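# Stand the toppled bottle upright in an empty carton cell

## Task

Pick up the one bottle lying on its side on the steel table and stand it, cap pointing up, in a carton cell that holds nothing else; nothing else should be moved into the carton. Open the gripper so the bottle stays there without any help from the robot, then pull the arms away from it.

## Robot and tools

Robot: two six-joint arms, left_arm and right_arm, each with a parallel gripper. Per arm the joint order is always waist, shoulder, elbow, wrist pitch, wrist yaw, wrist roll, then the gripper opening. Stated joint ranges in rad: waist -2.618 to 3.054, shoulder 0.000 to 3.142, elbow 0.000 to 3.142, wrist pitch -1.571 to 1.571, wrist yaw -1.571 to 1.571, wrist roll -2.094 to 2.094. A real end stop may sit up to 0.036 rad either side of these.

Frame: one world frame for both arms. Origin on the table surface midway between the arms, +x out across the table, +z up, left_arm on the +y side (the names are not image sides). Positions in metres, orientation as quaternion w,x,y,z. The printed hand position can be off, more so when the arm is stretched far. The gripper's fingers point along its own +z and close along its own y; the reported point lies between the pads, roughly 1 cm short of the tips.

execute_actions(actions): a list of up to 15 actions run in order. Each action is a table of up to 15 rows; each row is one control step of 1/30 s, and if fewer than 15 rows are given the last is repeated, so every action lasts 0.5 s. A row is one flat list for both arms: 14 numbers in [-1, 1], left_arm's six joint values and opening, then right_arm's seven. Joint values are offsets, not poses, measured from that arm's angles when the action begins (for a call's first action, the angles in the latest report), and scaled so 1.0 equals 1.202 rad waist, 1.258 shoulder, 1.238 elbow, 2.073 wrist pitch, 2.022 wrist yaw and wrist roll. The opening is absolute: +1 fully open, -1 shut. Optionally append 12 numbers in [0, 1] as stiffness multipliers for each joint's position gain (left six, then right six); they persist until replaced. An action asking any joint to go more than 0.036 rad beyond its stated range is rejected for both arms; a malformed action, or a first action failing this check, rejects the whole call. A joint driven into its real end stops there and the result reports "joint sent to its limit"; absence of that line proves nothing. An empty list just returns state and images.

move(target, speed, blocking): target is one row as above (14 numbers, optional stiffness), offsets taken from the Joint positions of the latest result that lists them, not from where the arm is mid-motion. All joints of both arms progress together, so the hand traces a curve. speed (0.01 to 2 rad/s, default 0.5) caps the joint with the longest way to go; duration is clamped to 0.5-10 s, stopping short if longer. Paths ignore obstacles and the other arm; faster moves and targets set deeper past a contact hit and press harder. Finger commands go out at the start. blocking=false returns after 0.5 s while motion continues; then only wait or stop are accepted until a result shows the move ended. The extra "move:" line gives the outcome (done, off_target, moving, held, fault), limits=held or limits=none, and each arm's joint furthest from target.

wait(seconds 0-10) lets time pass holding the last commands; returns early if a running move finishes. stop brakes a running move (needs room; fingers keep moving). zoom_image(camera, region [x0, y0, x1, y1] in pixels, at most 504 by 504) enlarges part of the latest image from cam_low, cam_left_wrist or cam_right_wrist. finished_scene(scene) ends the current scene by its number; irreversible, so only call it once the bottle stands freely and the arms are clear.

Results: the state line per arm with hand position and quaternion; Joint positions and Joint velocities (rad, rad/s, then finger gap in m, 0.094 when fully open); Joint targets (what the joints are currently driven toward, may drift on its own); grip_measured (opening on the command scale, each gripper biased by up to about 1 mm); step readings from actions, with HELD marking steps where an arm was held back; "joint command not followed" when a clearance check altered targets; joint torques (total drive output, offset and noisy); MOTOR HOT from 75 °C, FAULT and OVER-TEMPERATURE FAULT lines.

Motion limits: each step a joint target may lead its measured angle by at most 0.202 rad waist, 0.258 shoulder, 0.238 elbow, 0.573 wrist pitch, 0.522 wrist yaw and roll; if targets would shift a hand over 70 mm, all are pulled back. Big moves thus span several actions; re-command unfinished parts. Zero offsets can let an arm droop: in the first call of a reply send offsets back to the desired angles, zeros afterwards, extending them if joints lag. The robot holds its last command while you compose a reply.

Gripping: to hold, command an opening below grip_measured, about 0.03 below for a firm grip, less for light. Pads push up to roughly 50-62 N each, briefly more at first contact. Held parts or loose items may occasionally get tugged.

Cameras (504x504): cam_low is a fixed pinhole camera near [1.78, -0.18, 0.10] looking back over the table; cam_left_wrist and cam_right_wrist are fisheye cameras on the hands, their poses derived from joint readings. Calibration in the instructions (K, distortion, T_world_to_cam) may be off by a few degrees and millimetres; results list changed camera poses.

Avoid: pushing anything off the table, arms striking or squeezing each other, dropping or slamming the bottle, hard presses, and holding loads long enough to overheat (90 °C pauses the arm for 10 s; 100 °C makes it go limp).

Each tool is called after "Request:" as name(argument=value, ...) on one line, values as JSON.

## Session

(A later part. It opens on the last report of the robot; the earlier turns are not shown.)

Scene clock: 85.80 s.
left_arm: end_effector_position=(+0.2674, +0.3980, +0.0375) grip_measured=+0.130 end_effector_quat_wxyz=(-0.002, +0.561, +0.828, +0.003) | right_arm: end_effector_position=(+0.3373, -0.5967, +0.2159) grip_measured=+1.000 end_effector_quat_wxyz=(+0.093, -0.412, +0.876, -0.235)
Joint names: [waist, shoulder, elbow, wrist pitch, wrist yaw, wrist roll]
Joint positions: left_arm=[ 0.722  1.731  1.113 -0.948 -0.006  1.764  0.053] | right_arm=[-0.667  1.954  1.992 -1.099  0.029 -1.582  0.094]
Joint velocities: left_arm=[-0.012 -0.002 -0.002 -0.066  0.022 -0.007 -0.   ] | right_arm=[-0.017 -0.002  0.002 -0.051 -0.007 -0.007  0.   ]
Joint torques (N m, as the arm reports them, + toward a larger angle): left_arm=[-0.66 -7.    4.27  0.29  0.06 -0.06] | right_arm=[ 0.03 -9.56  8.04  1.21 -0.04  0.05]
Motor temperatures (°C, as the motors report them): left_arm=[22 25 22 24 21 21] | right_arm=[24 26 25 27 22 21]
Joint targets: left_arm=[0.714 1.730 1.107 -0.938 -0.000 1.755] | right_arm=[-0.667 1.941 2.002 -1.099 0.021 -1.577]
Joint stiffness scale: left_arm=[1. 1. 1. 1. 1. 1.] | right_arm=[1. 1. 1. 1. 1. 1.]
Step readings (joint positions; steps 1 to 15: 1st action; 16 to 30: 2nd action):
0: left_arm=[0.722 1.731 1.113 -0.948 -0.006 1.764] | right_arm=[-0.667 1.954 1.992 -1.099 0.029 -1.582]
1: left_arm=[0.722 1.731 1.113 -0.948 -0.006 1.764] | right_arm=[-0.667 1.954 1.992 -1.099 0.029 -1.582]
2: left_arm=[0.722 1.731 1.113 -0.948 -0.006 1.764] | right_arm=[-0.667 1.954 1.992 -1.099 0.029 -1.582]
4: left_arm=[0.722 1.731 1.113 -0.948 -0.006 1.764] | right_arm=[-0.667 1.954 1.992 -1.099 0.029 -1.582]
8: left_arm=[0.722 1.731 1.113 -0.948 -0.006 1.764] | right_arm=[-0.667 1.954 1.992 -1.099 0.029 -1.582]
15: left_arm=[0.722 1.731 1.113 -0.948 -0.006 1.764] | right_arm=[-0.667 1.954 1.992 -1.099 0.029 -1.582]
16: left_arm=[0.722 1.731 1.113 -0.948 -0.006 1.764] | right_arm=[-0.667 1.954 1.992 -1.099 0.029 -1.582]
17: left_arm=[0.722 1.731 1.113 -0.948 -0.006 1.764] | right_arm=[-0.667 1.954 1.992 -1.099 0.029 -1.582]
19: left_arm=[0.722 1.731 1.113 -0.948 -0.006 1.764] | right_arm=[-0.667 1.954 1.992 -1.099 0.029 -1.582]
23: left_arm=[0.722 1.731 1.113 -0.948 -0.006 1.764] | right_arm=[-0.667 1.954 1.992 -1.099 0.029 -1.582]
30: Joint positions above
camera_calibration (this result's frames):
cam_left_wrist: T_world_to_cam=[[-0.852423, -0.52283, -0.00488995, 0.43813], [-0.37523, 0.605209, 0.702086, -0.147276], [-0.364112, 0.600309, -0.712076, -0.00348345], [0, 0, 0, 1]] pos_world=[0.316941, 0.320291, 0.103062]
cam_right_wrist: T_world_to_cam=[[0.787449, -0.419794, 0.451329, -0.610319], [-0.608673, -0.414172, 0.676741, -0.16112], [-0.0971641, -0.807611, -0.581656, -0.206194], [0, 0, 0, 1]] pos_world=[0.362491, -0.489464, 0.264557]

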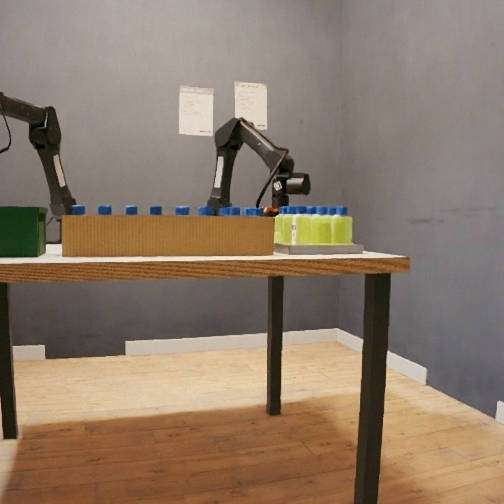

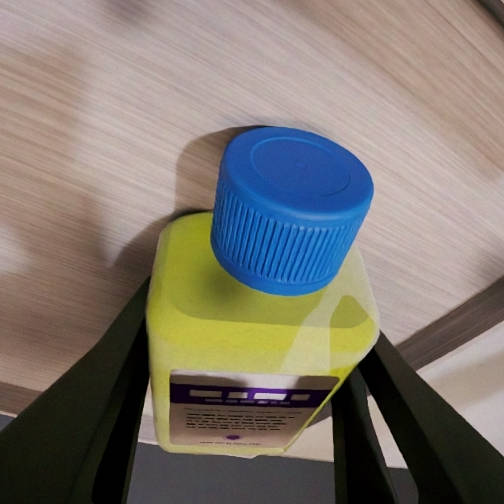

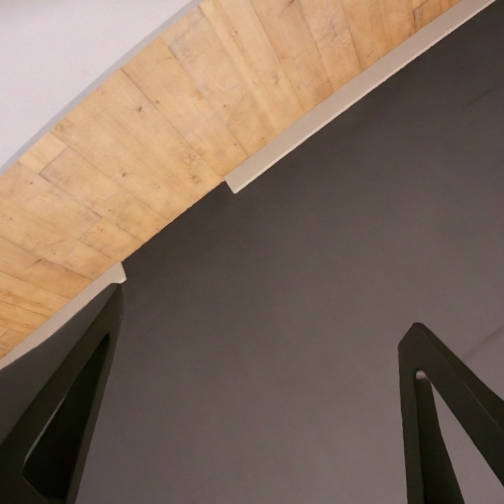

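Request:
move(target=[-0.0067,-0.0684,0.206,-0.1481,0.003,-0.0045,0.10, 0,-0.0103,0.0081,0,-0.004,0.002,1], speed=0.45)

Scene clock: 92.30 s.
left_arm: end_effector_position=(+0.2676, +0.3981, +0.1094) grip_measured=+0.130 end_effector_quat_wxyz=(-0.002, +0.561, +0.828, +0.002) | right_arm: end_effector_position=(+0.3372, -0.5968, +0.2159) grip_measured=+1.000 end_effector_quat_wxyz=(+0.093, -0.412, +0.876, -0.235)
Joint names: [waist, shoulder, elbow, wrist pitch, wrist yaw, wrist roll]
Joint positions: left_arm=[ 0.722  1.67   1.336 -1.235 -0.006  1.764  0.053] | right_arm=[-0.667  1.954  1.992 -1.099  0.029 -1.582  0.094]
Joint velocities: left_arm=[-0.007 -0.017  0.007 -0.037 -0.051  0.066 -0.001] | right_arm=[-0.017  0.002 -0.002 -0.007 -0.037 -0.037  0.   ]
Joint torques (N m, as the arm reports them, + toward a larger angle): left_arm=[-0.79 -8.85  7.02 -0.05  0.06 -0.13] | right_arm=[ 0.01 -9.57  8.02  1.21 -0.05  0.06]
Motor temperatures (°C, as the motors report them): left_arm=[22 25 22 24 21 21] | right_arm=[24 27 25 27 22 21]
Joint targets: left_arm=[0.714 1.645 1.368 -1.255 -0.000 1.755] | right_arm=[-0.667 1.941 2.002 -1.099 0.021 -1.577]
Joint stiffness scale: left_arm=[1. 1. 1. 1. 1. 1.] | right_arm=[1. 1. 1. 1. 1. 1.]
move: off_target (left_arm); limits=none; left_arm: farthest joint: the elbow, 0.032 radians from its target (0.255 radians at the start); right_arm: farthest joint: the shoulder, 0.013 radians from its target (0.013 radians at the start)
camera_calibration (this result's frames):
cam_left_wrist: T_world_to_cam=[[-0.852429, -0.522833, -0.00336447, 0.438534], [-0.37433, 0.60579, 0.702065, -0.198195], [-0.365025, 0.59972, -0.712105, 0.0481583], [0, 0, 0, 1]] pos_world=[0.317208, 0.320463, 0.174915]
cam_right_wrist: T_world_to_cam=[[0.787467, -0.419825, 0.451268, -0.610318], [-0.608606, -0.413885, 0.676977, -0.161072], [-0.0974385, -0.807741, -0.581429, -0.206274], [0, 0, 0, 1]] pos_world=[0.362477, -0.489508, 0.264526]

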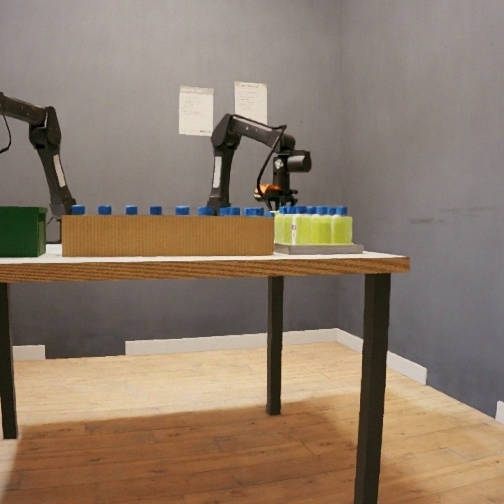

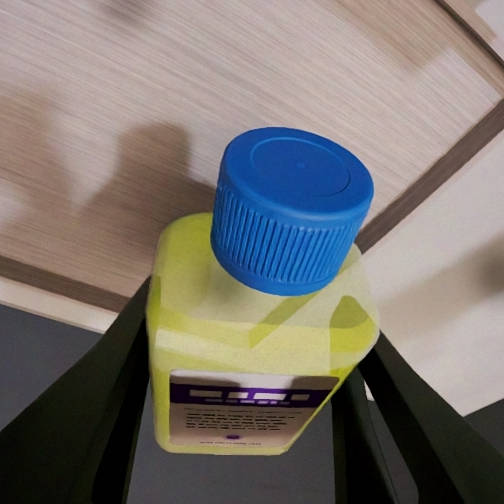

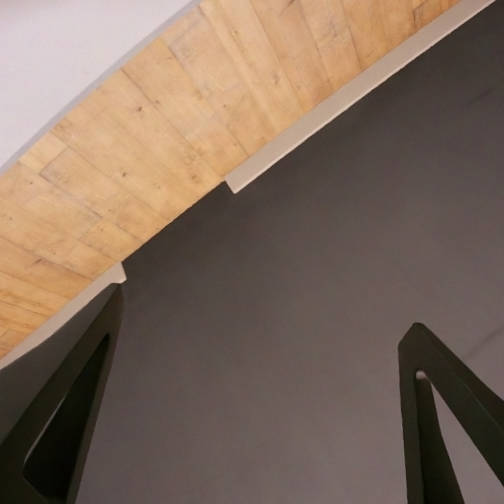

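Request:
move(target=[0.5042,-0.0795,-0.2932,0.1401,0.7893,-0.0999,0.10, 0,-0.0103,0.0081,0,-0.004,0.002,1], speed=0.8)

Scene clock: 96.37 s.
left_arm: end_effector_position=(+0.2829, +0.4069, +0.2105) grip_measured=+0.129 end_effector_quat_wxyz=(+0.677, +0.140, +0.709, -0.139) | right_arm: end_effector_position=(+0.3372, -0.5968, +0.2159) grip_measured=+1.000 end_effector_quat_wxyz=(+0.093, -0.412, +0.876, -0.235)
Joint names: [waist, shoulder, elbow, wrist pitch, wrist yaw, wrist roll]
Joint positions: left_arm=[ 1.323  1.599  0.978 -0.956  1.526  1.57   0.053] | right_arm=[-0.667  1.954  1.992 -1.099  0.029 -1.582  0.094]
Joint velocities: left_arm=[-0.012 -0.002  0.012 -0.022  0.066 -0.037 -0.001] | right_arm=[-0.007  0.012 -0.007  0.037 -0.007  0.037  0.   ]
Joint torques (N m, as the arm reports them, + toward a larger angle): left_arm=[ 0.4  -8.07  4.47  0.28  1.11 -0.11] | right_arm=[ 0.03 -9.58  8.01  1.21 -0.04  0.05]
Motor temperatures (°C, as the motors report them): left_arm=[22 25 22 24 21 21] | right_arm=[24 27 25 27 22 21]
Joint targets: left_arm=[1.328 1.570 0.973 -0.944 1.582 1.562] | right_arm=[-0.667 1.941 2.002 -1.099 0.021 -1.577]
Joint stiffness scale: left_arm=[1. 1. 1. 1. 1. 1.] | right_arm=[1. 1. 1. 1. 1. 1.]
joint sent to its limit (left arm) — the command would take the wrist yaw past its upper limit, so that joint was sent only as far as its limit.
move: off_target (left_arm); limits=none; left_arm: farthest joint: the wrist yaw, 0.064 radians from its target (1.596 radians at the start); right_arm: farthest joint: the shoulder, 0.013 radians from its target (0.013 radians at the start)
camera_calibration (this result's frames):
cam_left_wrist: T_world_to_cam=[[-0.3729, -0.91089, 0.176704, 0.440838], [-0.72063, 0.164347, -0.673559, 0.298346], [0.584498, -0.378509, -0.7177, 0.251099], [0, 0, 0, 1]] pos_world=[0.232619, 0.447566, 0.30327]
cam_right_wrist: T_world_to_cam=[[0.787467, -0.419825, 0.451268, -0.610318], [-0.608606, -0.413885, 0.676977, -0.161072], [-0.0974385, -0.807741, -0.581429, -0.206274], [0, 0, 0, 1]] pos_world=[0.362477, -0.489508, 0.264526]

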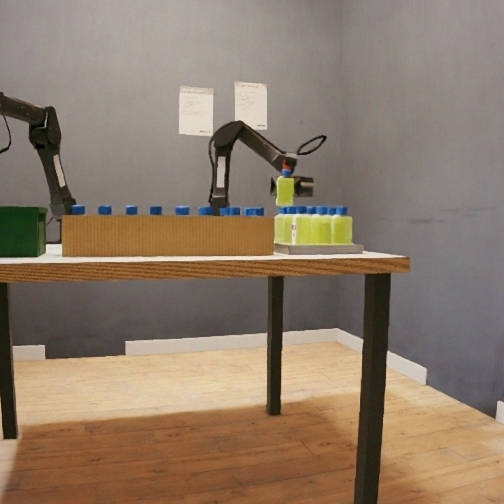

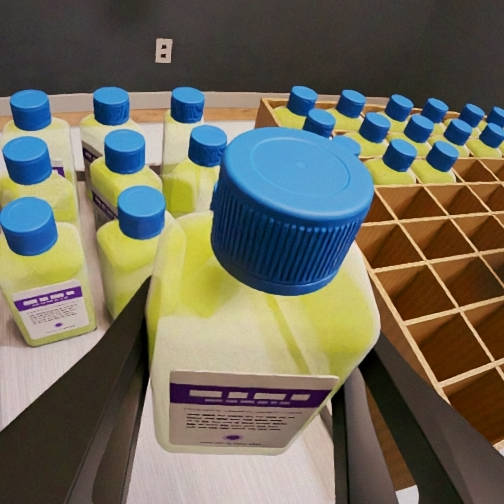

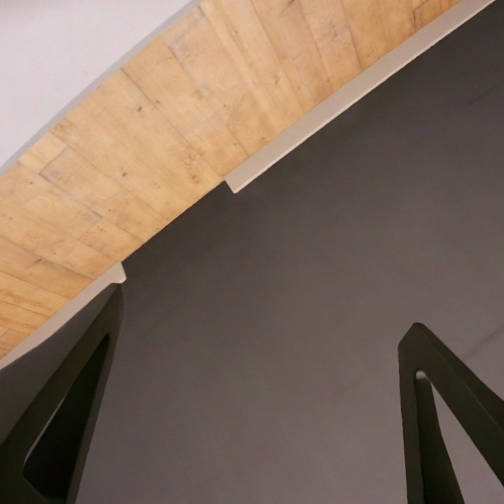

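Request:
zoom_image(camera="cam_low", region=[240, 130, 370, 260])

Region (240, 130, 370, 260) of cam_low's 504x504 image, scaled by 3.877, with more detail than that image has.

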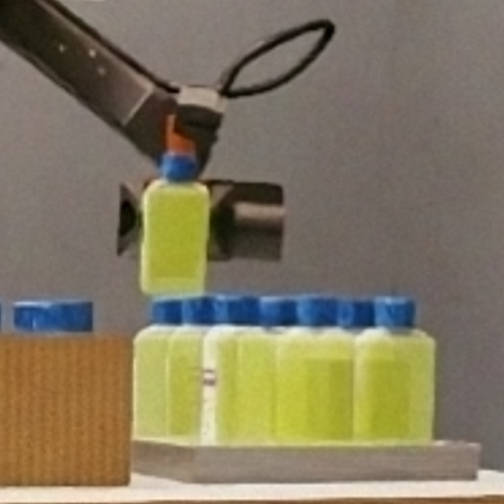

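Request:
move(target=[0.0042,0.2258,-0.1801,0.2523,0.0267,-0.004,0.10, 0,-0.0103,0.0081,0,-0.004,0.002,1], speed=0.55)

Scene clock: 101.20 s.
left_arm: end_effector_position=(+0.2829, +0.4070, +0.0950) grip_measured=+0.129 end_effector_quat_wxyz=(+0.677, +0.140, +0.709, -0.138) | right_arm: end_effector_position=(+0.3372, -0.5968, +0.2159) grip_measured=+1.000 end_effector_quat_wxyz=(+0.093, -0.411, +0.876, -0.235)
Joint names: [waist, shoulder, elbow, wrist pitch, wrist yaw, wrist roll]
Joint positions: left_arm=[ 1.323  1.889  0.759 -0.445  1.525  1.569  0.053] | right_arm=[-0.667  1.954  1.992 -1.099  0.029 -1.582  0.094]
Joint velocities: left_arm=[-0.002 -0.002  0.007  0.022  0.007 -0.051 -0.001] | right_arm=[-0.007 -0.022 -0.002 -0.007  0.051 -0.037  0.   ]
Joint torques (N m, as the arm reports them, + toward a larger angle): left_arm=[ 0.36 -7.01  3.09  0.3   1.09 -0.07] | right_arm=[ 0.   -9.61  8.04  1.2  -0.04  0.06]
Motor temperatures (°C, as the motors report them): left_arm=[22 25 22 24 22 21] | right_arm=[24 27 25 27 22 21]
Joint targets: left_arm=[1.328 1.883 0.755 -0.433 1.580 1.562] | right_arm=[-0.667 1.941 2.002 -1.099 0.021 -1.577]
Joint stiffness scale: left_arm=[1. 1. 1. 1. 1. 1.] | right_arm=[1. 1. 1. 1. 1. 1.]
move: off_target (left_arm); limits=none; left_arm: farthest joint: the wrist yaw, 0.055 radians from its target (0.053 radians at the start); right_arm: farthest joint: the shoulder, 0.013 radians from its target (0.013 radians at the start)
camera_calibration (this result's frames):
cam_left_wrist: T_world_to_cam=[[-0.372834, -0.911281, 0.174817, 0.461641], [-0.720846, 0.165822, -0.672966, 0.219964], [0.584273, -0.376921, -0.718718, 0.167741], [0, 0, 0, 1]] pos_world=[0.232669, 0.447435, 0.187884]
cam_right_wrist: T_world_to_cam=[[0.787485, -0.419856, 0.451207, -0.610318], [-0.608539, -0.413599, 0.677212, -0.161024], [-0.0977129, -0.807872, -0.581202, -0.206353], [0, 0, 0, 1]] pos_world=[0.362463, -0.489552, 0.264494]

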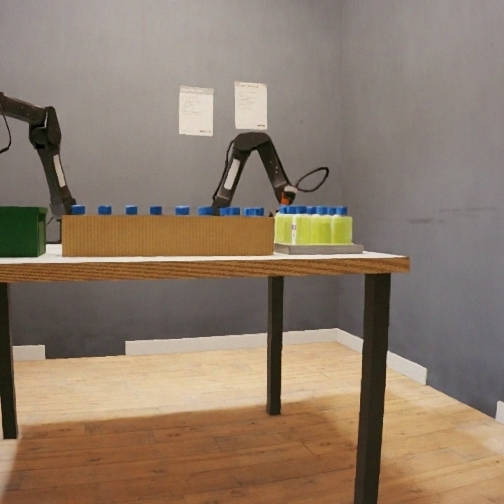

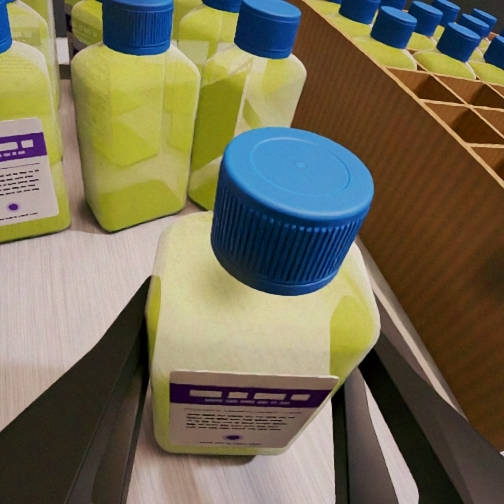

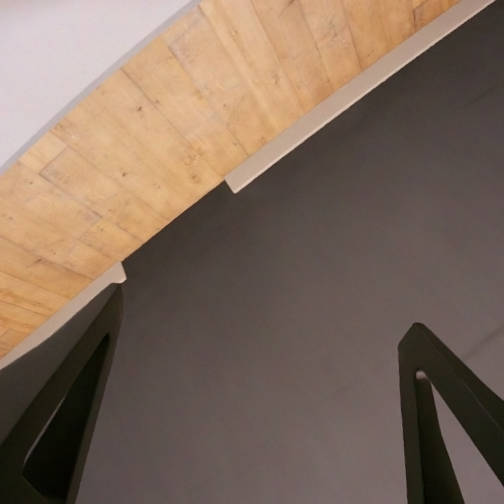

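Request:
move(target=[0.0042,0.0179,-0.0089,0.0232,0.0272,-0.0035,0.10, 0,-0.0103,0.0081,0,-0.004,0.002,1], speed=0.08)

Scene clock: 102.83 s.
left_arm: end_effector_position=(+0.2837, +0.4090, +0.0893) grip_measured=+0.129 end_effector_quat_wxyz=(+0.678, +0.145, +0.708, -0.134) | right_arm: end_effector_position=(+0.3372, -0.5968, +0.2159) grip_measured=+1.000 end_effector_quat_wxyz=(+0.093, -0.411, +0.876, -0.235)
Joint names: [waist, shoulder, elbow, wrist pitch, wrist yaw, wrist roll]
Joint positions: left_arm=[ 1.323  1.913  0.759 -0.409  1.525  1.569  0.053] | right_arm=[-0.667  1.954  1.992 -1.099  0.029 -1.582  0.094]
Joint velocities: left_arm=[-0.002 -0.007 -0.002  0.037  0.007  0.081 -0.   ] | right_arm=[-0.022  0.017 -0.007 -0.022  0.022  0.037  0.   ]
Joint torques (N m, as the arm reports them, + toward a larger angle): left_arm=[ 0.37 -6.63  2.6   0.33  1.12 -0.08] | right_arm=[ 0.04 -9.61  8.02  1.21 -0.03  0.06]
Motor temperatures (°C, as the motors report them): left_arm=[22 25 22 24 22 21] | right_arm=[24 27 25 27 22 21]
Joint targets: left_arm=[1.328 1.912 0.748 -0.397 1.580 1.562] | right_arm=[-0.667 1.941 2.002 -1.099 0.021 -1.577]
Joint stiffness scale: left_arm=[1. 1. 1. 1. 1. 1.] | right_arm=[1. 1. 1. 1. 1. 1.]
move: off_target (left_arm); limits=none; left_arm: farthest joint: the wrist yaw, 0.055 radians from its target (0.054 radians at the start); right_arm: farthest joint: the shoulder, 0.013 radians from its target (0.013 radians at the start)
camera_calibration (this result's frames):
cam_left_wrist: T_world_to_cam=[[-0.373619, -0.913321, 0.162029, 0.46703], [-0.717705, 0.173978, -0.674264, 0.212293], [0.58763, -0.368207, -0.720496, 0.159558], [0, 0, 0, 1]] pos_world=[0.233094, 0.448364, 0.18243]
cam_right_wrist: T_world_to_cam=[[0.787485, -0.419856, 0.451207, -0.610318], [-0.608539, -0.413599, 0.677212, -0.161024], [-0.0977129, -0.807872, -0.581202, -0.206353], [0, 0, 0, 1]] pos_world=[0.362463, -0.489552, 0.264494]

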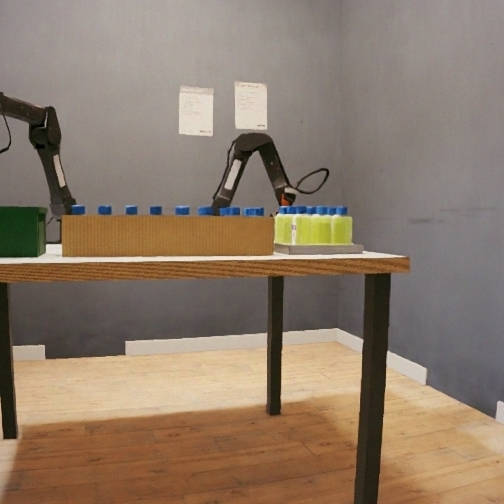

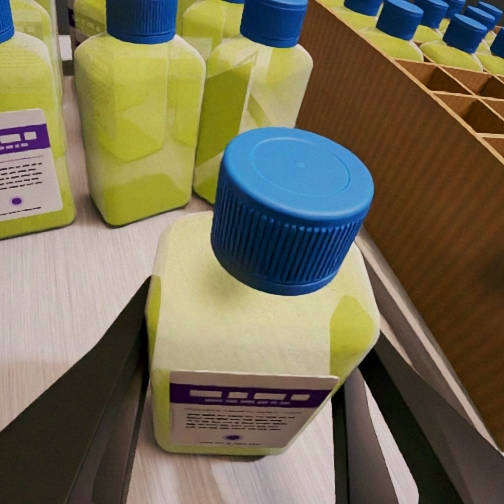

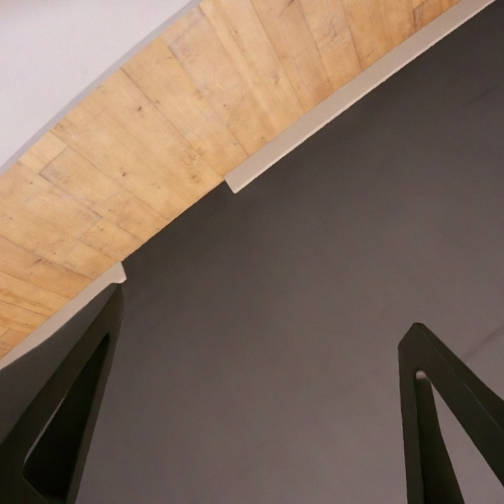

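Request:
move(target=[0.0042,0.0165,-0.0032,0.0125,0.0272,-0.0035,0.10, 0,-0.0103,0.0081,0,-0.004,0.002,1], speed=0.05)

Scene clock: 104.63 s.
left_arm: end_effector_position=(+0.2840, +0.4094, +0.0862) grip_measured=+0.129 end_effector_quat_wxyz=(+0.680, +0.142, +0.706, -0.137) | right_arm: end_effector_position=(+0.3372, -0.5968, +0.2159) grip_measured=+1.000 end_effector_quat_wxyz=(+0.093, -0.411, +0.876, -0.235)
Joint names: [waist, shoulder, elbow, wrist pitch, wrist yaw, wrist roll]
Joint positions: left_arm=[ 1.323  1.932  0.759 -0.396  1.534  1.569  0.053] | right_arm=[-0.667  1.954  1.992 -1.099  0.029 -1.582  0.094]
Joint velocities: left_arm=[-0.007 -0.002 -0.022 -0.051 -0.066 -0.022 -0.   ] | right_arm=[-0.007 -0.002  0.002 -0.066  0.037  0.022  0.   ]
Joint torques (N m, as the arm reports them, + toward a larger angle): left_arm=[ 0.58 -6.69  2.91  0.32  1.03 -0.04] | right_arm=[ 0.05 -9.56  8.01  1.21 -0.04  0.05]
Motor temperatures (°C, as the motors report them): left_arm=[22 25 22 24 22 21] | right_arm=[24 27 25 27 22 21]
Joint targets: left_arm=[1.328 1.933 0.755 -0.383 1.580 1.562] | right_arm=[-0.667 1.941 2.002 -1.099 0.021 -1.577]
Joint stiffness scale: left_arm=[1. 1. 1. 1. 1. 1.] | right_arm=[1. 1. 1. 1. 1. 1.]
move: off_target (left_arm); limits=none; left_arm: farthest joint: the wrist yaw, 0.046 radians from its target (0.054 radians at the start); right_arm: farthest joint: the shoulder, 0.013 radians from its target (0.013 radians at the start)
camera_calibration (this result's frames):
cam_left_wrist: T_world_to_cam=[[-0.374668, -0.911789, 0.16812, 0.467097], [-0.713577, 0.167804, -0.680184, 0.212167], [0.591973, -0.37481, -0.713502, 0.158192], [0, 0, 0, 1]] pos_world=[0.232759, 0.449584, 0.178654]
cam_right_wrist: T_world_to_cam=[[0.787485, -0.419856, 0.451207, -0.610318], [-0.608539, -0.413599, 0.677212, -0.161024], [-0.0977129, -0.807872, -0.581202, -0.206353], [0, 0, 0, 1]] pos_world=[0.362463, -0.489552, 0.264494]

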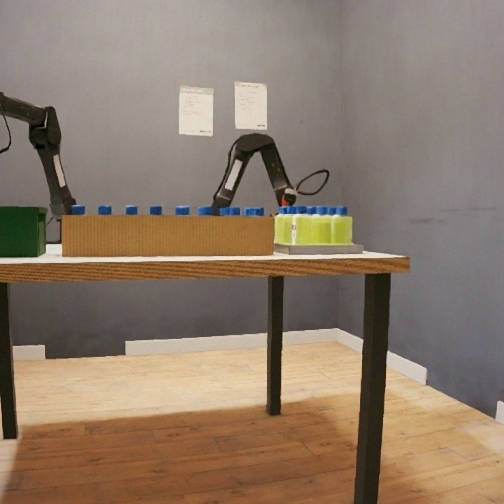

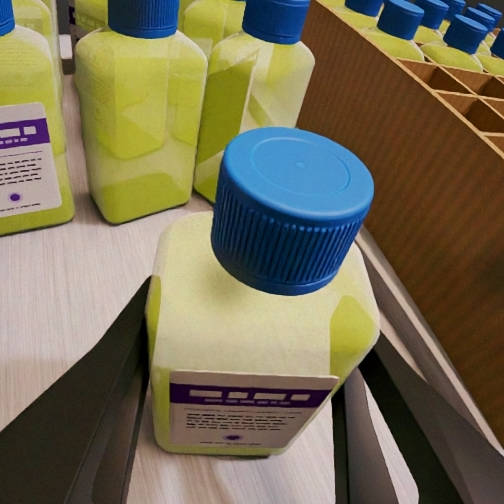

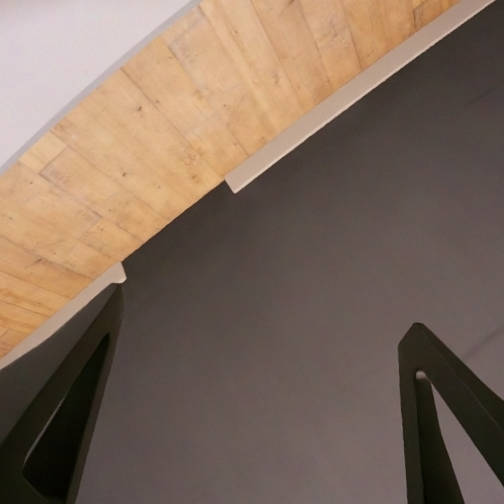

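Request:
execute_actions(actions=[[[0.0042,0.0016,-0.0032,0.0063,0.0228,-0.0035,0.11,0,-0.0103,0.0081,0,-0.004,0.002,1],[0.0042,0.0016,-0.0032,0.0063,0.0228,-0.0035,0.12,0,-0.0103,0.0081,0,-0.004,0.002,1],[0.0042,0.0016,-0.0032,0.0063,0.0228,-0.0035,0.125,0,-0.0103,0.0081,0,-0.004,0.002,1],[0.0042,0.0016,-0.0032,0.0063,0.0228,-0.0035,0.13,0,-0.0103,0.0081,0,-0.004,0.002,1],[0.0042,0.0016,-0.0032,0.0063,0.0228,-0.0035,0.135,0,-0.0103,0.0081,0,-0.004,0.002,1],[0.0042,0.0016,-0.0032,0.0063,0.0228,-0.0035,0.14,0,-0.0103,0.0081,0,-0.004,0.002,1],[0.0042,0.0016,-0.0032,0.0063,0.0228,-0.0035,0.15,0,-0.0103,0.0081,0,-0.004,0.002,1],[0.0042,0.0016,-0.0032,0.0063,0.0228,-0.0035,0.16,0,-0.0103,0.0081,0,-0.004,0.002,1],[0.0042,0.0016,-0.0032,0.0063,0.0228,-0.0035,0.18,0,-0.0103,0.0081,0,-0.004,0.002,1],[0.0042,0.0016,-0.0032,0.0063,0.0228,-0.0035,0.22,0,-0.0103,0.0081,0,-0.004,0.002,1],[0.0042,0.0016,-0.0032,0.0063,0.0228,-0.0035,0.3,0,-0.0103,0.0081,0,-0.004,0.002,1],[0.0042,0.0016,-0.0032,0.0063,0.0228,-0.0035,0.45,0,-0.0103,0.0081,0,-0.004,0.002,1],[0.0042,0.0016,-0.0032,0.0063,0.0228,-0.0035,0.6,0,-0.0103,0.0081,0,-0.004,0.002,1],[0.0042,0.0016,-0.0032,0.0063,0.0228,-0.0035,0.8,0,-0.0103,0.0081,0,-0.004,0.002,1],[0.0042,0.0016,-0.0032,0.0063,0.0228,-0.0035,1,0,-0.0103,0.0081,0,-0.004,0.002,1]]])

Scene clock: 110.60 s.
left_arm: end_effector_position=(+0.2841, +0.4095, +0.0889) grip_measured=+0.879 end_effector_quat_wxyz=(+0.686, +0.142, +0.701, -0.137) | right_arm: end_effector_position=(+0.3372, -0.5968, +0.2159) grip_measured=+1.000 end_effector_quat_wxyz=(+0.093, -0.411, +0.876, -0.235)
Joint names: [waist, shoulder, elbow, wrist pitch, wrist yaw, wrist roll]
Joint positions: left_arm=[ 1.323  1.932  0.759 -0.395  1.549  1.569  0.088] | right_arm=[-0.667  1.954  1.992 -1.099  0.029 -1.582  0.094]
Joint velocities: left_arm=[ 0.007 -0.007 -0.002 -0.037  0.007  0.022  0.255] | right_arm=[ 0.007  0.022  0.007 -0.007  0.051 -0.037  0.   ]
Joint torques (N m, as the arm reports them, + toward a larger angle): left_arm=[ 0.46 -6.55  2.84  0.3   0.83 -0.09] | right_arm=[ 0.03 -9.59  8.04  1.22 -0.04  0.04]
Motor temperatures (°C, as the motors report them): left_arm=[22 25 22 24 22 21] | right_arm=[24 27 25 27 22 21]
Joint targets: left_arm=[1.328 1.934 0.755 -0.383 1.580 1.562] | right_arm=[-0.667 1.941 2.002 -1.099 0.021 -1.577]
Joint stiffness scale: left_arm=[1. 1. 1. 1. 1. 1.] | right_arm=[1. 1. 1. 1. 1. 1.]
Step readings (joint positions):
0: left_arm=[1.323 1.932 0.759 -0.396 1.534 1.569] | right_arm=[-0.667 1.954 1.992 -1.099 0.029 -1.582]
1: left_arm=[1.323 1.932 0.759 -0.396 1.534 1.569] | right_arm=[-0.667 1.954 1.992 -1.099 0.029 -1.582]
2: left_arm=[1.323 1.932 0.759 -0.395 1.534 1.569] | right_arm=[-0.667 1.954 1.992 -1.099 0.029 -1.582]
4: left_arm=[1.323 1.932 0.759 -0.395 1.534 1.569] | right_arm=[-0.667 1.954 1.992 -1.099 0.029 -1.582]
8: left_arm=[1.323 1.932 0.759 -0.395 1.534 1.569] | right_arm=[-0.667 1.954 1.992 -1.099 0.029 -1.582]
15: Joint positions above
camera_calibration (this result's frames):
cam_left_wrist: T_world_to_cam=[[-0.377082, -0.910985, 0.167078, 0.467178], [-0.70386, 0.164614, -0.691002, 0.213543], [0.601989, -0.378164, -0.703279, 0.157658], [0, 0, 0, 1]] pos_world=[0.23156, 0.450061, 0.180381]
cam_right_wrist: T_world_to_cam=[[0.787485, -0.419856, 0.451207, -0.610318], [-0.608539, -0.413599, 0.677212, -0.161024], [-0.0977129, -0.807872, -0.581202, -0.206353], [0, 0, 0, 1]] pos_world=[0.362463, -0.489552, 0.264494]

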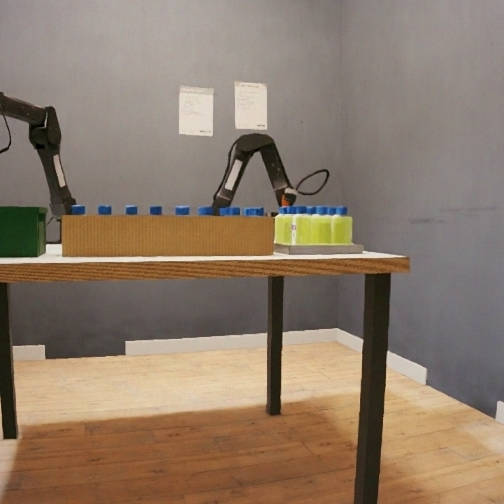

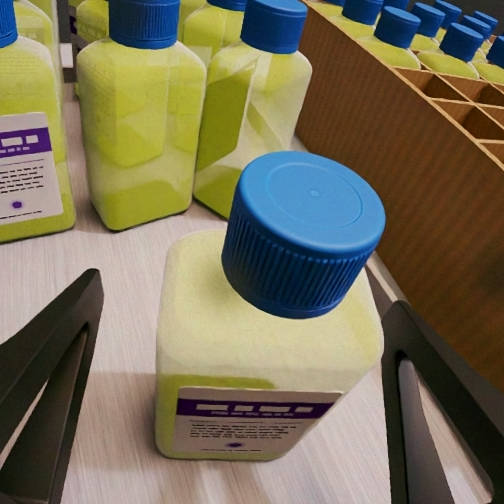

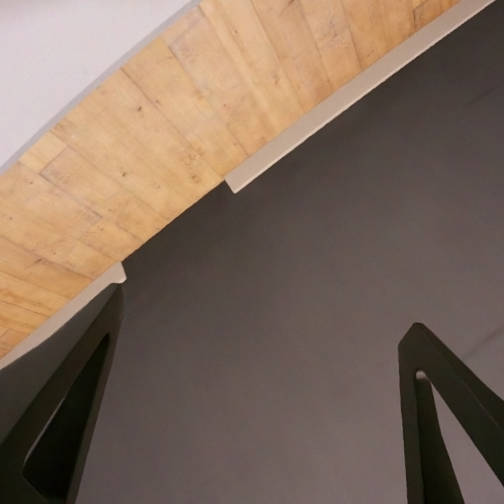

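Request:
zoom_image(camera="cam_left_wrist", region=[150, 120, 450, 420])

Region (150, 120, 450, 420) of cam_left_wrist's 504x504 image, scaled by 1.680, with more detail than that image has.

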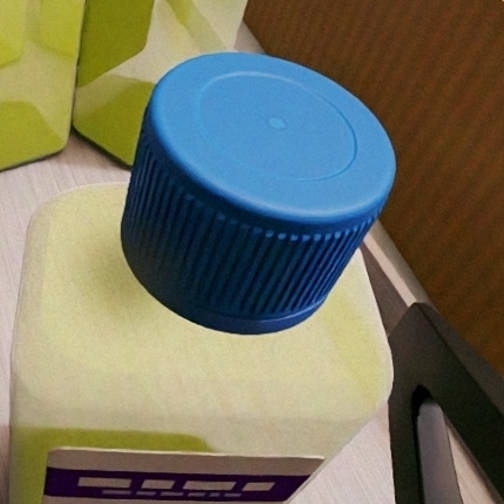

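Request:
move(target=[0.0042,-0.2846,0.2011,-0.2803,0.0153,-0.0035,1, 0,-0.0103,0.0081,0,-0.004,0.002,1], speed=0.8)

Scene clock: 117.47 s.
left_arm: end_effector_position=(+0.2830, +0.4068, +0.2205) grip_measured=+1.000 end_effector_quat_wxyz=(+0.689, +0.143, +0.697, -0.136) | right_arm: end_effector_position=(+0.3371, -0.5969, +0.2159) grip_measured=+1.000 end_effector_quat_wxyz=(+0.093, -0.411, +0.876, -0.235)
Joint names: [waist, shoulder, elbow, wrist pitch, wrist yaw, wrist roll]
Joint positions: left_arm=[ 1.323  1.588  0.985 -0.959  1.558  1.569  0.094] | right_arm=[-0.667  1.954  1.992 -1.099  0.03  -1.582  0.094]
Joint velocities: left_arm=[-0.007  0.012  0.002 -0.022  0.007 -0.066  0.   ] | right_arm=[ 0.007  0.027  0.002 -0.037 -0.007  0.007  0.   ]
Joint torques (N m, as the arm reports them, + toward a larger angle): left_arm=[ 0.42 -6.72  6.42  0.    0.73 -0.12] | right_arm=[ 0.   -9.61  8.05  1.21 -0.03  0.05]
Motor temperatures (°C, as the motors report them): left_arm=[22 25 22 24 22 21] | right_arm=[24 27 25 27 22 21]
Joint targets: left_arm=[1.328 1.574 1.008 -0.976 1.580 1.562] | right_arm=[-0.667 1.941 2.002 -1.099 0.022 -1.577]
Joint stiffness scale: left_arm=[1. 1. 1. 1. 1. 1.] | right_arm=[1. 1. 1. 1. 1. 1.]
move: off_target (left_arm); limits=none; left_arm: farthest joint: the elbow, 0.023 radians from its target (0.249 radians at the start); right_arm: farthest joint: the shoulder, 0.013 radians from its target (0.013 radians at the start)
camera_calibration (this result's frames):
cam_left_wrist: T_world_to_cam=[[-0.378897, -0.91111, 0.162222, 0.444026], [-0.696408, 0.165269, -0.698356, 0.303424], [0.609469, -0.377578, -0.697124, 0.246167], [0, 0, 0, 1]] pos_world=[0.229516, 0.447357, 0.311476]
cam_right_wrist: T_world_to_cam=[[0.787503, -0.419888, 0.451147, -0.610317], [-0.608471, -0.413313, 0.677448, -0.160976], [-0.0979873, -0.808002, -0.580974, -0.206432], [0, 0, 0, 1]] pos_world=[0.362449, -0.489596, 0.264463]

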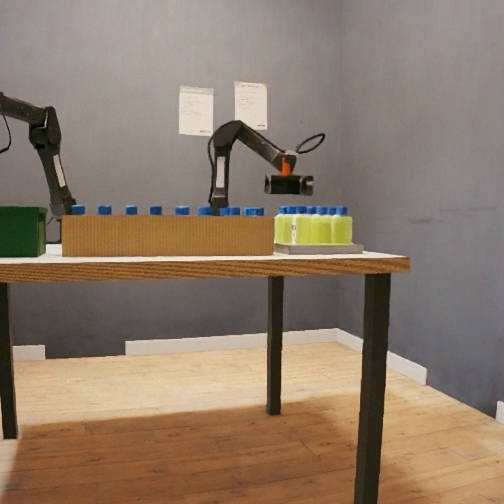

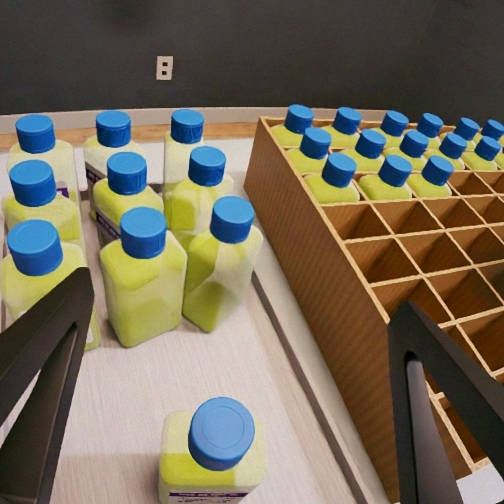

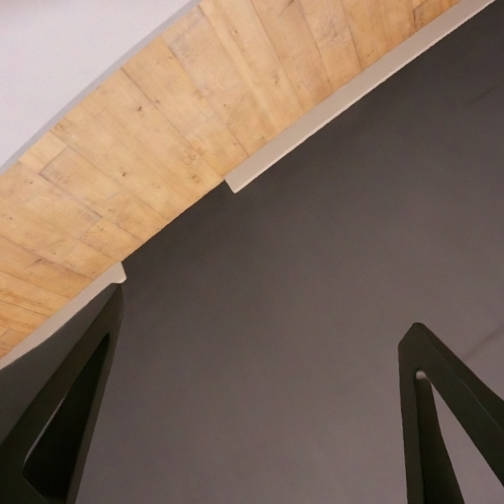

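Request:
zoom_image(camera="cam_left_wrist", region=[130, 370, 330, 504])

Request:
zoom_image(camera="cam_left_wrist", region=[240, 90, 504, 354])

Region (130, 370, 330, 504) of cam_left_wrist's 504x504 image, scaled by 2.520, with more detail than that image has; it fills the top 338 rows of this view, and the rest is white.

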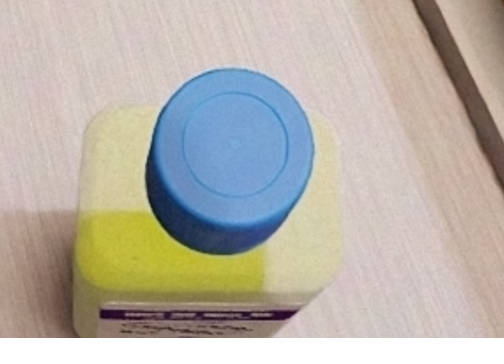

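Region (240, 90, 504, 354) of cam_left_wrist's 504x504 image, scaled by 1.909, with more detail than that image has.

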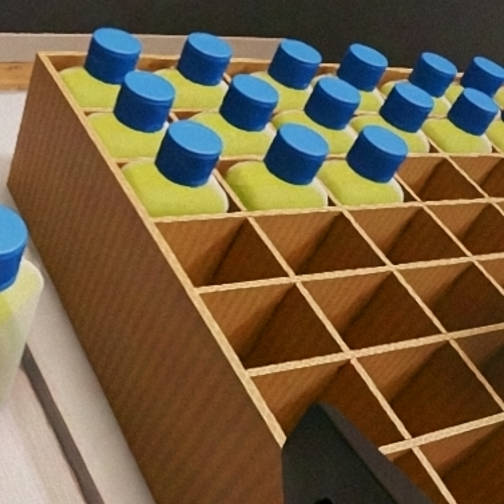

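Request:
zoom_image(camera="cam_left_wrist", region=[320, 180, 504, 330])

Region (320, 180, 504, 330) of cam_left_wrist's 504x504 image, scaled by 2.739, with more detail than that image has; it fills the top 411 rows of this view, and the rest is white.

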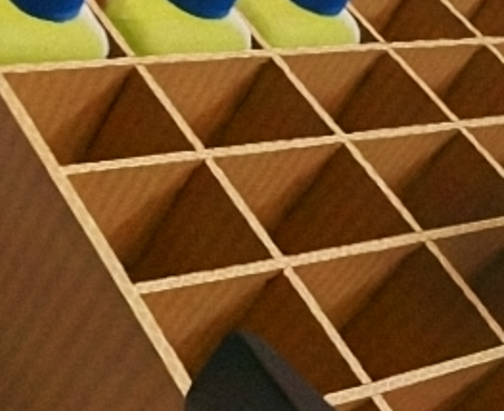

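Request:
move(target=[-0.406,-0.1057,0.315,-0.1052,-0.6731,-0.4842,1, 0,-0.0103,0.0081,0,-0.004,0.002,1], speed=1.2)

Scene clock: 125.53 s.
left_arm: end_effector_position=(+0.2798, +0.4075, +0.1725) grip_measured=+1.000 end_effector_quat_wxyz=(+0.166, -0.033, +0.986, +0.003) | right_arm: end_effector_position=(+0.3371, -0.5970, +0.2159) grip_measured=+1.000 end_effector_quat_wxyz=(+0.092, -0.411, +0.876, -0.235)
Joint names: [waist, shoulder, elbow, wrist pitch, wrist yaw, wrist roll]
Joint positions: left_arm=[ 0.842  1.477  1.345 -1.169  0.197  0.599  0.094] | right_arm=[-0.667  1.954  1.992 -1.099  0.03  -1.582  0.094]
Joint velocities: left_arm=[ 0.002  0.012 -0.002 -0.051 -0.037 -0.007  0.   ] | right_arm=[-0.007 -0.012  0.007 -0.022  0.022 -0.051  0.   ]
Joint torques (N m, as the arm reports them, + toward a larger angle): left_arm=[-0.63 -6.83  7.34  0.59  0.1  -0.11] | right_arm=[ 0.01 -9.55  8.    1.2  -0.04  0.05]
Motor temperatures (°C, as the motors report them): left_arm=[22 25 22 24 22 21] | right_arm=[24 27 25 27 22 21]
Joint targets: left_arm=[0.835 1.456 1.375 -1.177 0.198 0.590] | right_arm=[-0.667 1.941 2.002 -1.099 0.022 -1.577]
Joint stiffness scale: left_arm=[1. 1. 1. 1. 1. 1.] | right_arm=[1. 1. 1. 1. 1. 1.]
move: off_target (left_arm); limits=none; left_arm: farthest joint: the elbow, 0.030 radians from its target (0.390 radians at the start); right_arm: farthest joint: the shoulder, 0.013 radians from its target (0.013 radians at the start)
camera_calibration (this result's frames):
cam_left_wrist: T_world_to_cam=[[0.224254, -0.972729, 0.0592326, 0.32537], [-0.885478, -0.178001, 0.429238, 0.265799], [-0.406988, -0.148707, -0.901247, 0.441231], [0, 0, 0, 1]] pos_world=[0.34197, 0.429423, 0.264295]
cam_right_wrist: T_world_to_cam=[[0.787521, -0.419919, 0.451086, -0.610316], [-0.608404, -0.413026, 0.677683, -0.160928], [-0.0982616, -0.808132, -0.580747, -0.206512], [0, 0, 0, 1]] pos_world=[0.362435, -0.48964, 0.264432]

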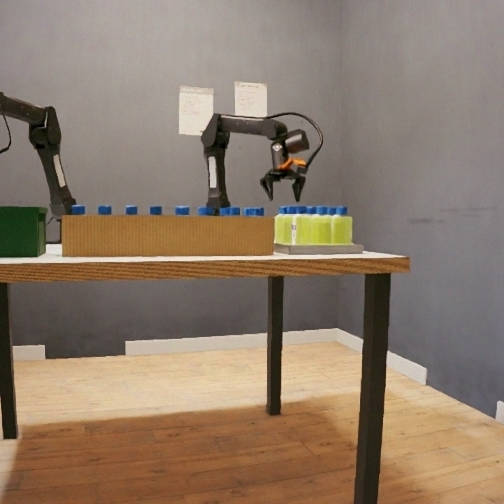

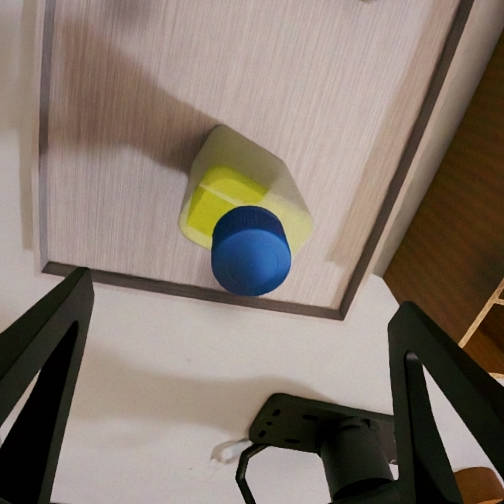

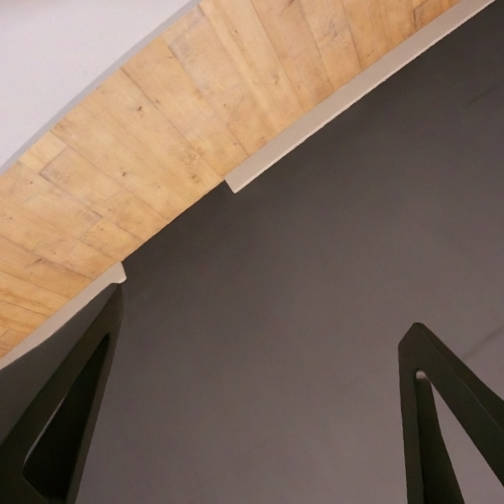

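Request:
zoom_image(camera="cam_left_wrist", region=[150, 100, 350, 320])

Region (150, 100, 350, 320) of cam_left_wrist's 504x504 image, scaled by 2.291, with more detail than that image has; it fills the left 458 columns of this view, and the rest is white.

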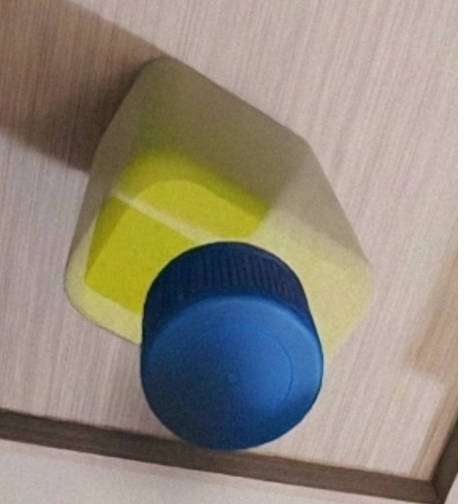

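Request:
move(target=[-0.0058,-0.0342,-0.1777,0.1066,0.0005,-0.0045,1, 0,-0.0103,0.0081,0,-0.004,0.002,1], speed=0.5)

Scene clock: 128.90 s.
left_arm: end_effector_position=(+0.2764, +0.4051, +0.1220) grip_measured=+1.000 end_effector_quat_wxyz=(+0.166, -0.033, +0.986, +0.004) | right_arm: end_effector_position=(+0.3371, -0.5970, +0.2159) grip_measured=+1.000 end_effector_quat_wxyz=(+0.092, -0.411, +0.876, -0.235)
Joint names: [waist, shoulder, elbow, wrist pitch, wrist yaw, wrist roll]
Joint positions: left_arm=[ 0.842  1.458  1.127 -0.969  0.195  0.599  0.094] | right_arm=[-0.667  1.954  1.992 -1.099  0.03  -1.582  0.094]
Joint velocities: left_arm=[-0.012  0.002 -0.002 -0.037 -0.066 -0.022  0.   ] | right_arm=[ 0.007 -0.002  0.007 -0.066  0.051  0.066  0.   ]
Joint torques (N m, as the arm reports them, + toward a larger angle): left_arm=[-0.55 -7.16  5.24  0.83  0.09 -0.12] | right_arm=[ 0.04 -9.6   8.03  1.21 -0.04  0.05]
Motor temperatures (°C, as the motors report them): left_arm=[22 25 22 24 22 21] | right_arm=[24 27 25 27 22 21]
Joint targets: left_arm=[0.835 1.433 1.125 -0.948 0.198 0.590] | right_arm=[-0.667 1.941 2.002 -1.099 0.022 -1.577]
Joint stiffness scale: left_arm=[1. 1. 1. 1. 1. 1.] | right_arm=[1. 1. 1. 1. 1. 1.]
move: off_target (left_arm); limits=none; left_arm: farthest joint: the shoulder, 0.024 radians from its target (0.043 radians at the start); right_arm: farthest joint: the shoulder, 0.013 radians from its target (0.013 radians at the start)
camera_calibration (this result's frames):
cam_left_wrist: T_world_to_cam=[[0.225004, -0.972658, 0.0575306, 0.326738], [-0.885318, -0.179427, 0.428973, 0.284688], [-0.406921, -0.147454, -0.901484, 0.393493], [0, 0, 0, 1]] pos_world=[0.338642, 0.426907, 0.213807]
cam_right_wrist: T_world_to_cam=[[0.787521, -0.419919, 0.451086, -0.610316], [-0.608404, -0.413026, 0.677683, -0.160928], [-0.0982616, -0.808132, -0.580747, -0.206512], [0, 0, 0, 1]] pos_world=[0.362435, -0.48964, 0.264432]

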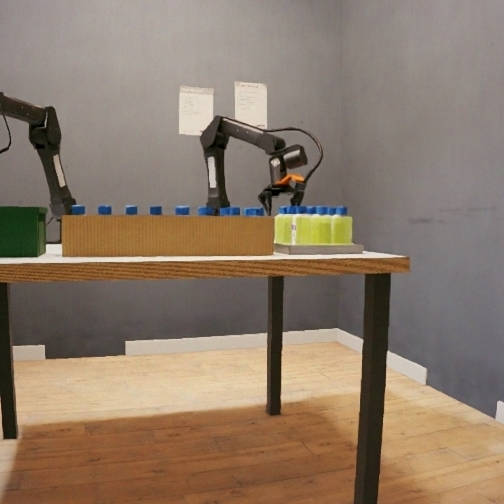

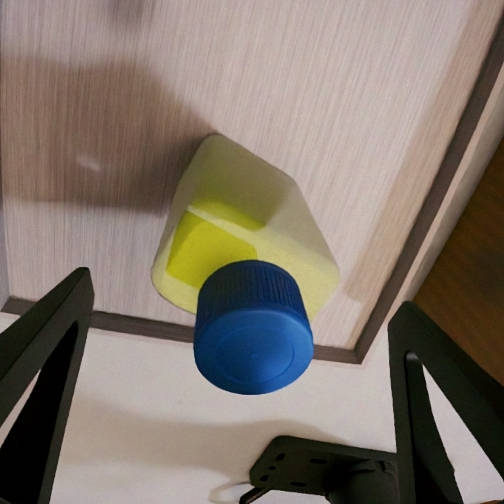

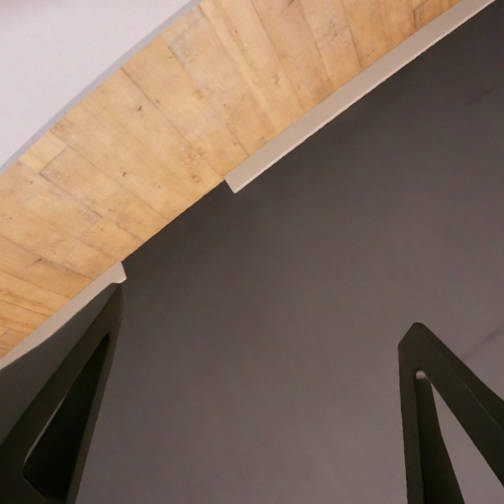

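Request:
execute_actions(actions=[])

Scene clock: 130.57 s.
left_arm: end_effector_position=(+0.2765, +0.4052, +0.1220) grip_measured=+1.000 end_effector_quat_wxyz=(+0.166, -0.033, +0.986, +0.004) | right_arm: end_effector_position=(+0.3371, -0.5970, +0.2159) grip_measured=+1.000 end_effector_quat_wxyz=(+0.092, -0.411, +0.876, -0.235)
Joint names: [waist, shoulder, elbow, wrist pitch, wrist yaw, wrist roll]
Joint positions: left_arm=[ 0.842  1.458  1.127 -0.968  0.195  0.599  0.094] | right_arm=[-0.667  1.954  1.992 -1.099  0.03  -1.582  0.094]
Joint velocities: left_arm=[-0.012  0.002 -0.002  0.037  0.081 -0.051  0.   ] | right_arm=[-0.022 -0.007 -0.002 -0.022  0.007 -0.051  0.   ]
Joint torques (N m, as the arm reports them, + toward a larger angle): left_arm=[-0.52 -7.16  5.28  0.84  0.1  -0.07] | right_arm=[ 0.01 -9.63  8.04  1.21 -0.05  0.05]
Motor temperatures (°C, as the motors report them): left_arm=[22 25 22 24 22 21] | right_arm=[24 27 25 27 22 21]
Joint targets: left_arm=[0.835 1.433 1.125 -0.948 0.198 0.590] | right_arm=[-0.667 1.941 2.002 -1.099 0.022 -1.577]
Joint stiffness scale: left_arm=[1. 1. 1. 1. 1. 1.] | right_arm=[1. 1. 1. 1. 1. 1.]
camera_calibration (this result's frames):
cam_left_wrist: T_world_to_cam=[[0.224987, -0.972672, 0.0573597, 0.326808], [-0.885444, -0.179532, 0.428669, 0.284863], [-0.406656, -0.147234, -0.901639, 0.393409], [0, 0, 0, 1]] pos_world=[0.338685, 0.426942, 0.213855]
cam_right_wrist: T_world_to_cam=[[0.787521, -0.419919, 0.451086, -0.610316], [-0.608404, -0.413026, 0.677683, -0.160928], [-0.0982616, -0.808132, -0.580747, -0.206512], [0, 0, 0, 1]] pos_world=[0.362435, -0.48964, 0.264432]

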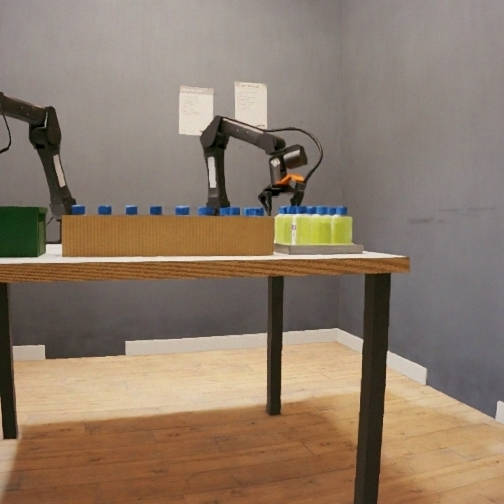

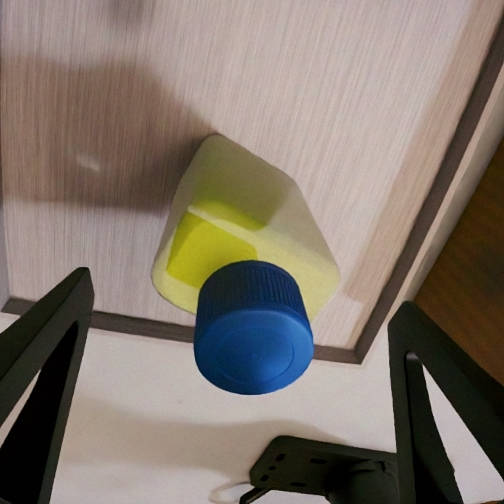

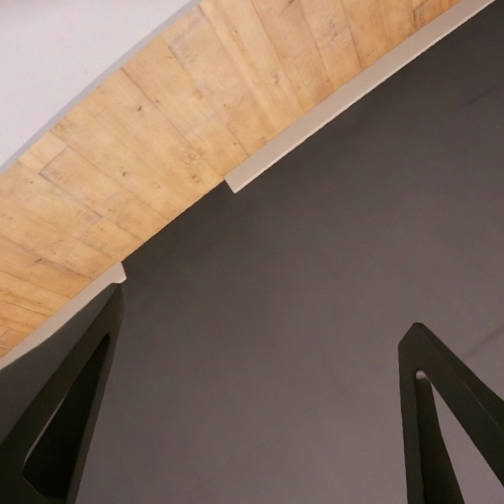

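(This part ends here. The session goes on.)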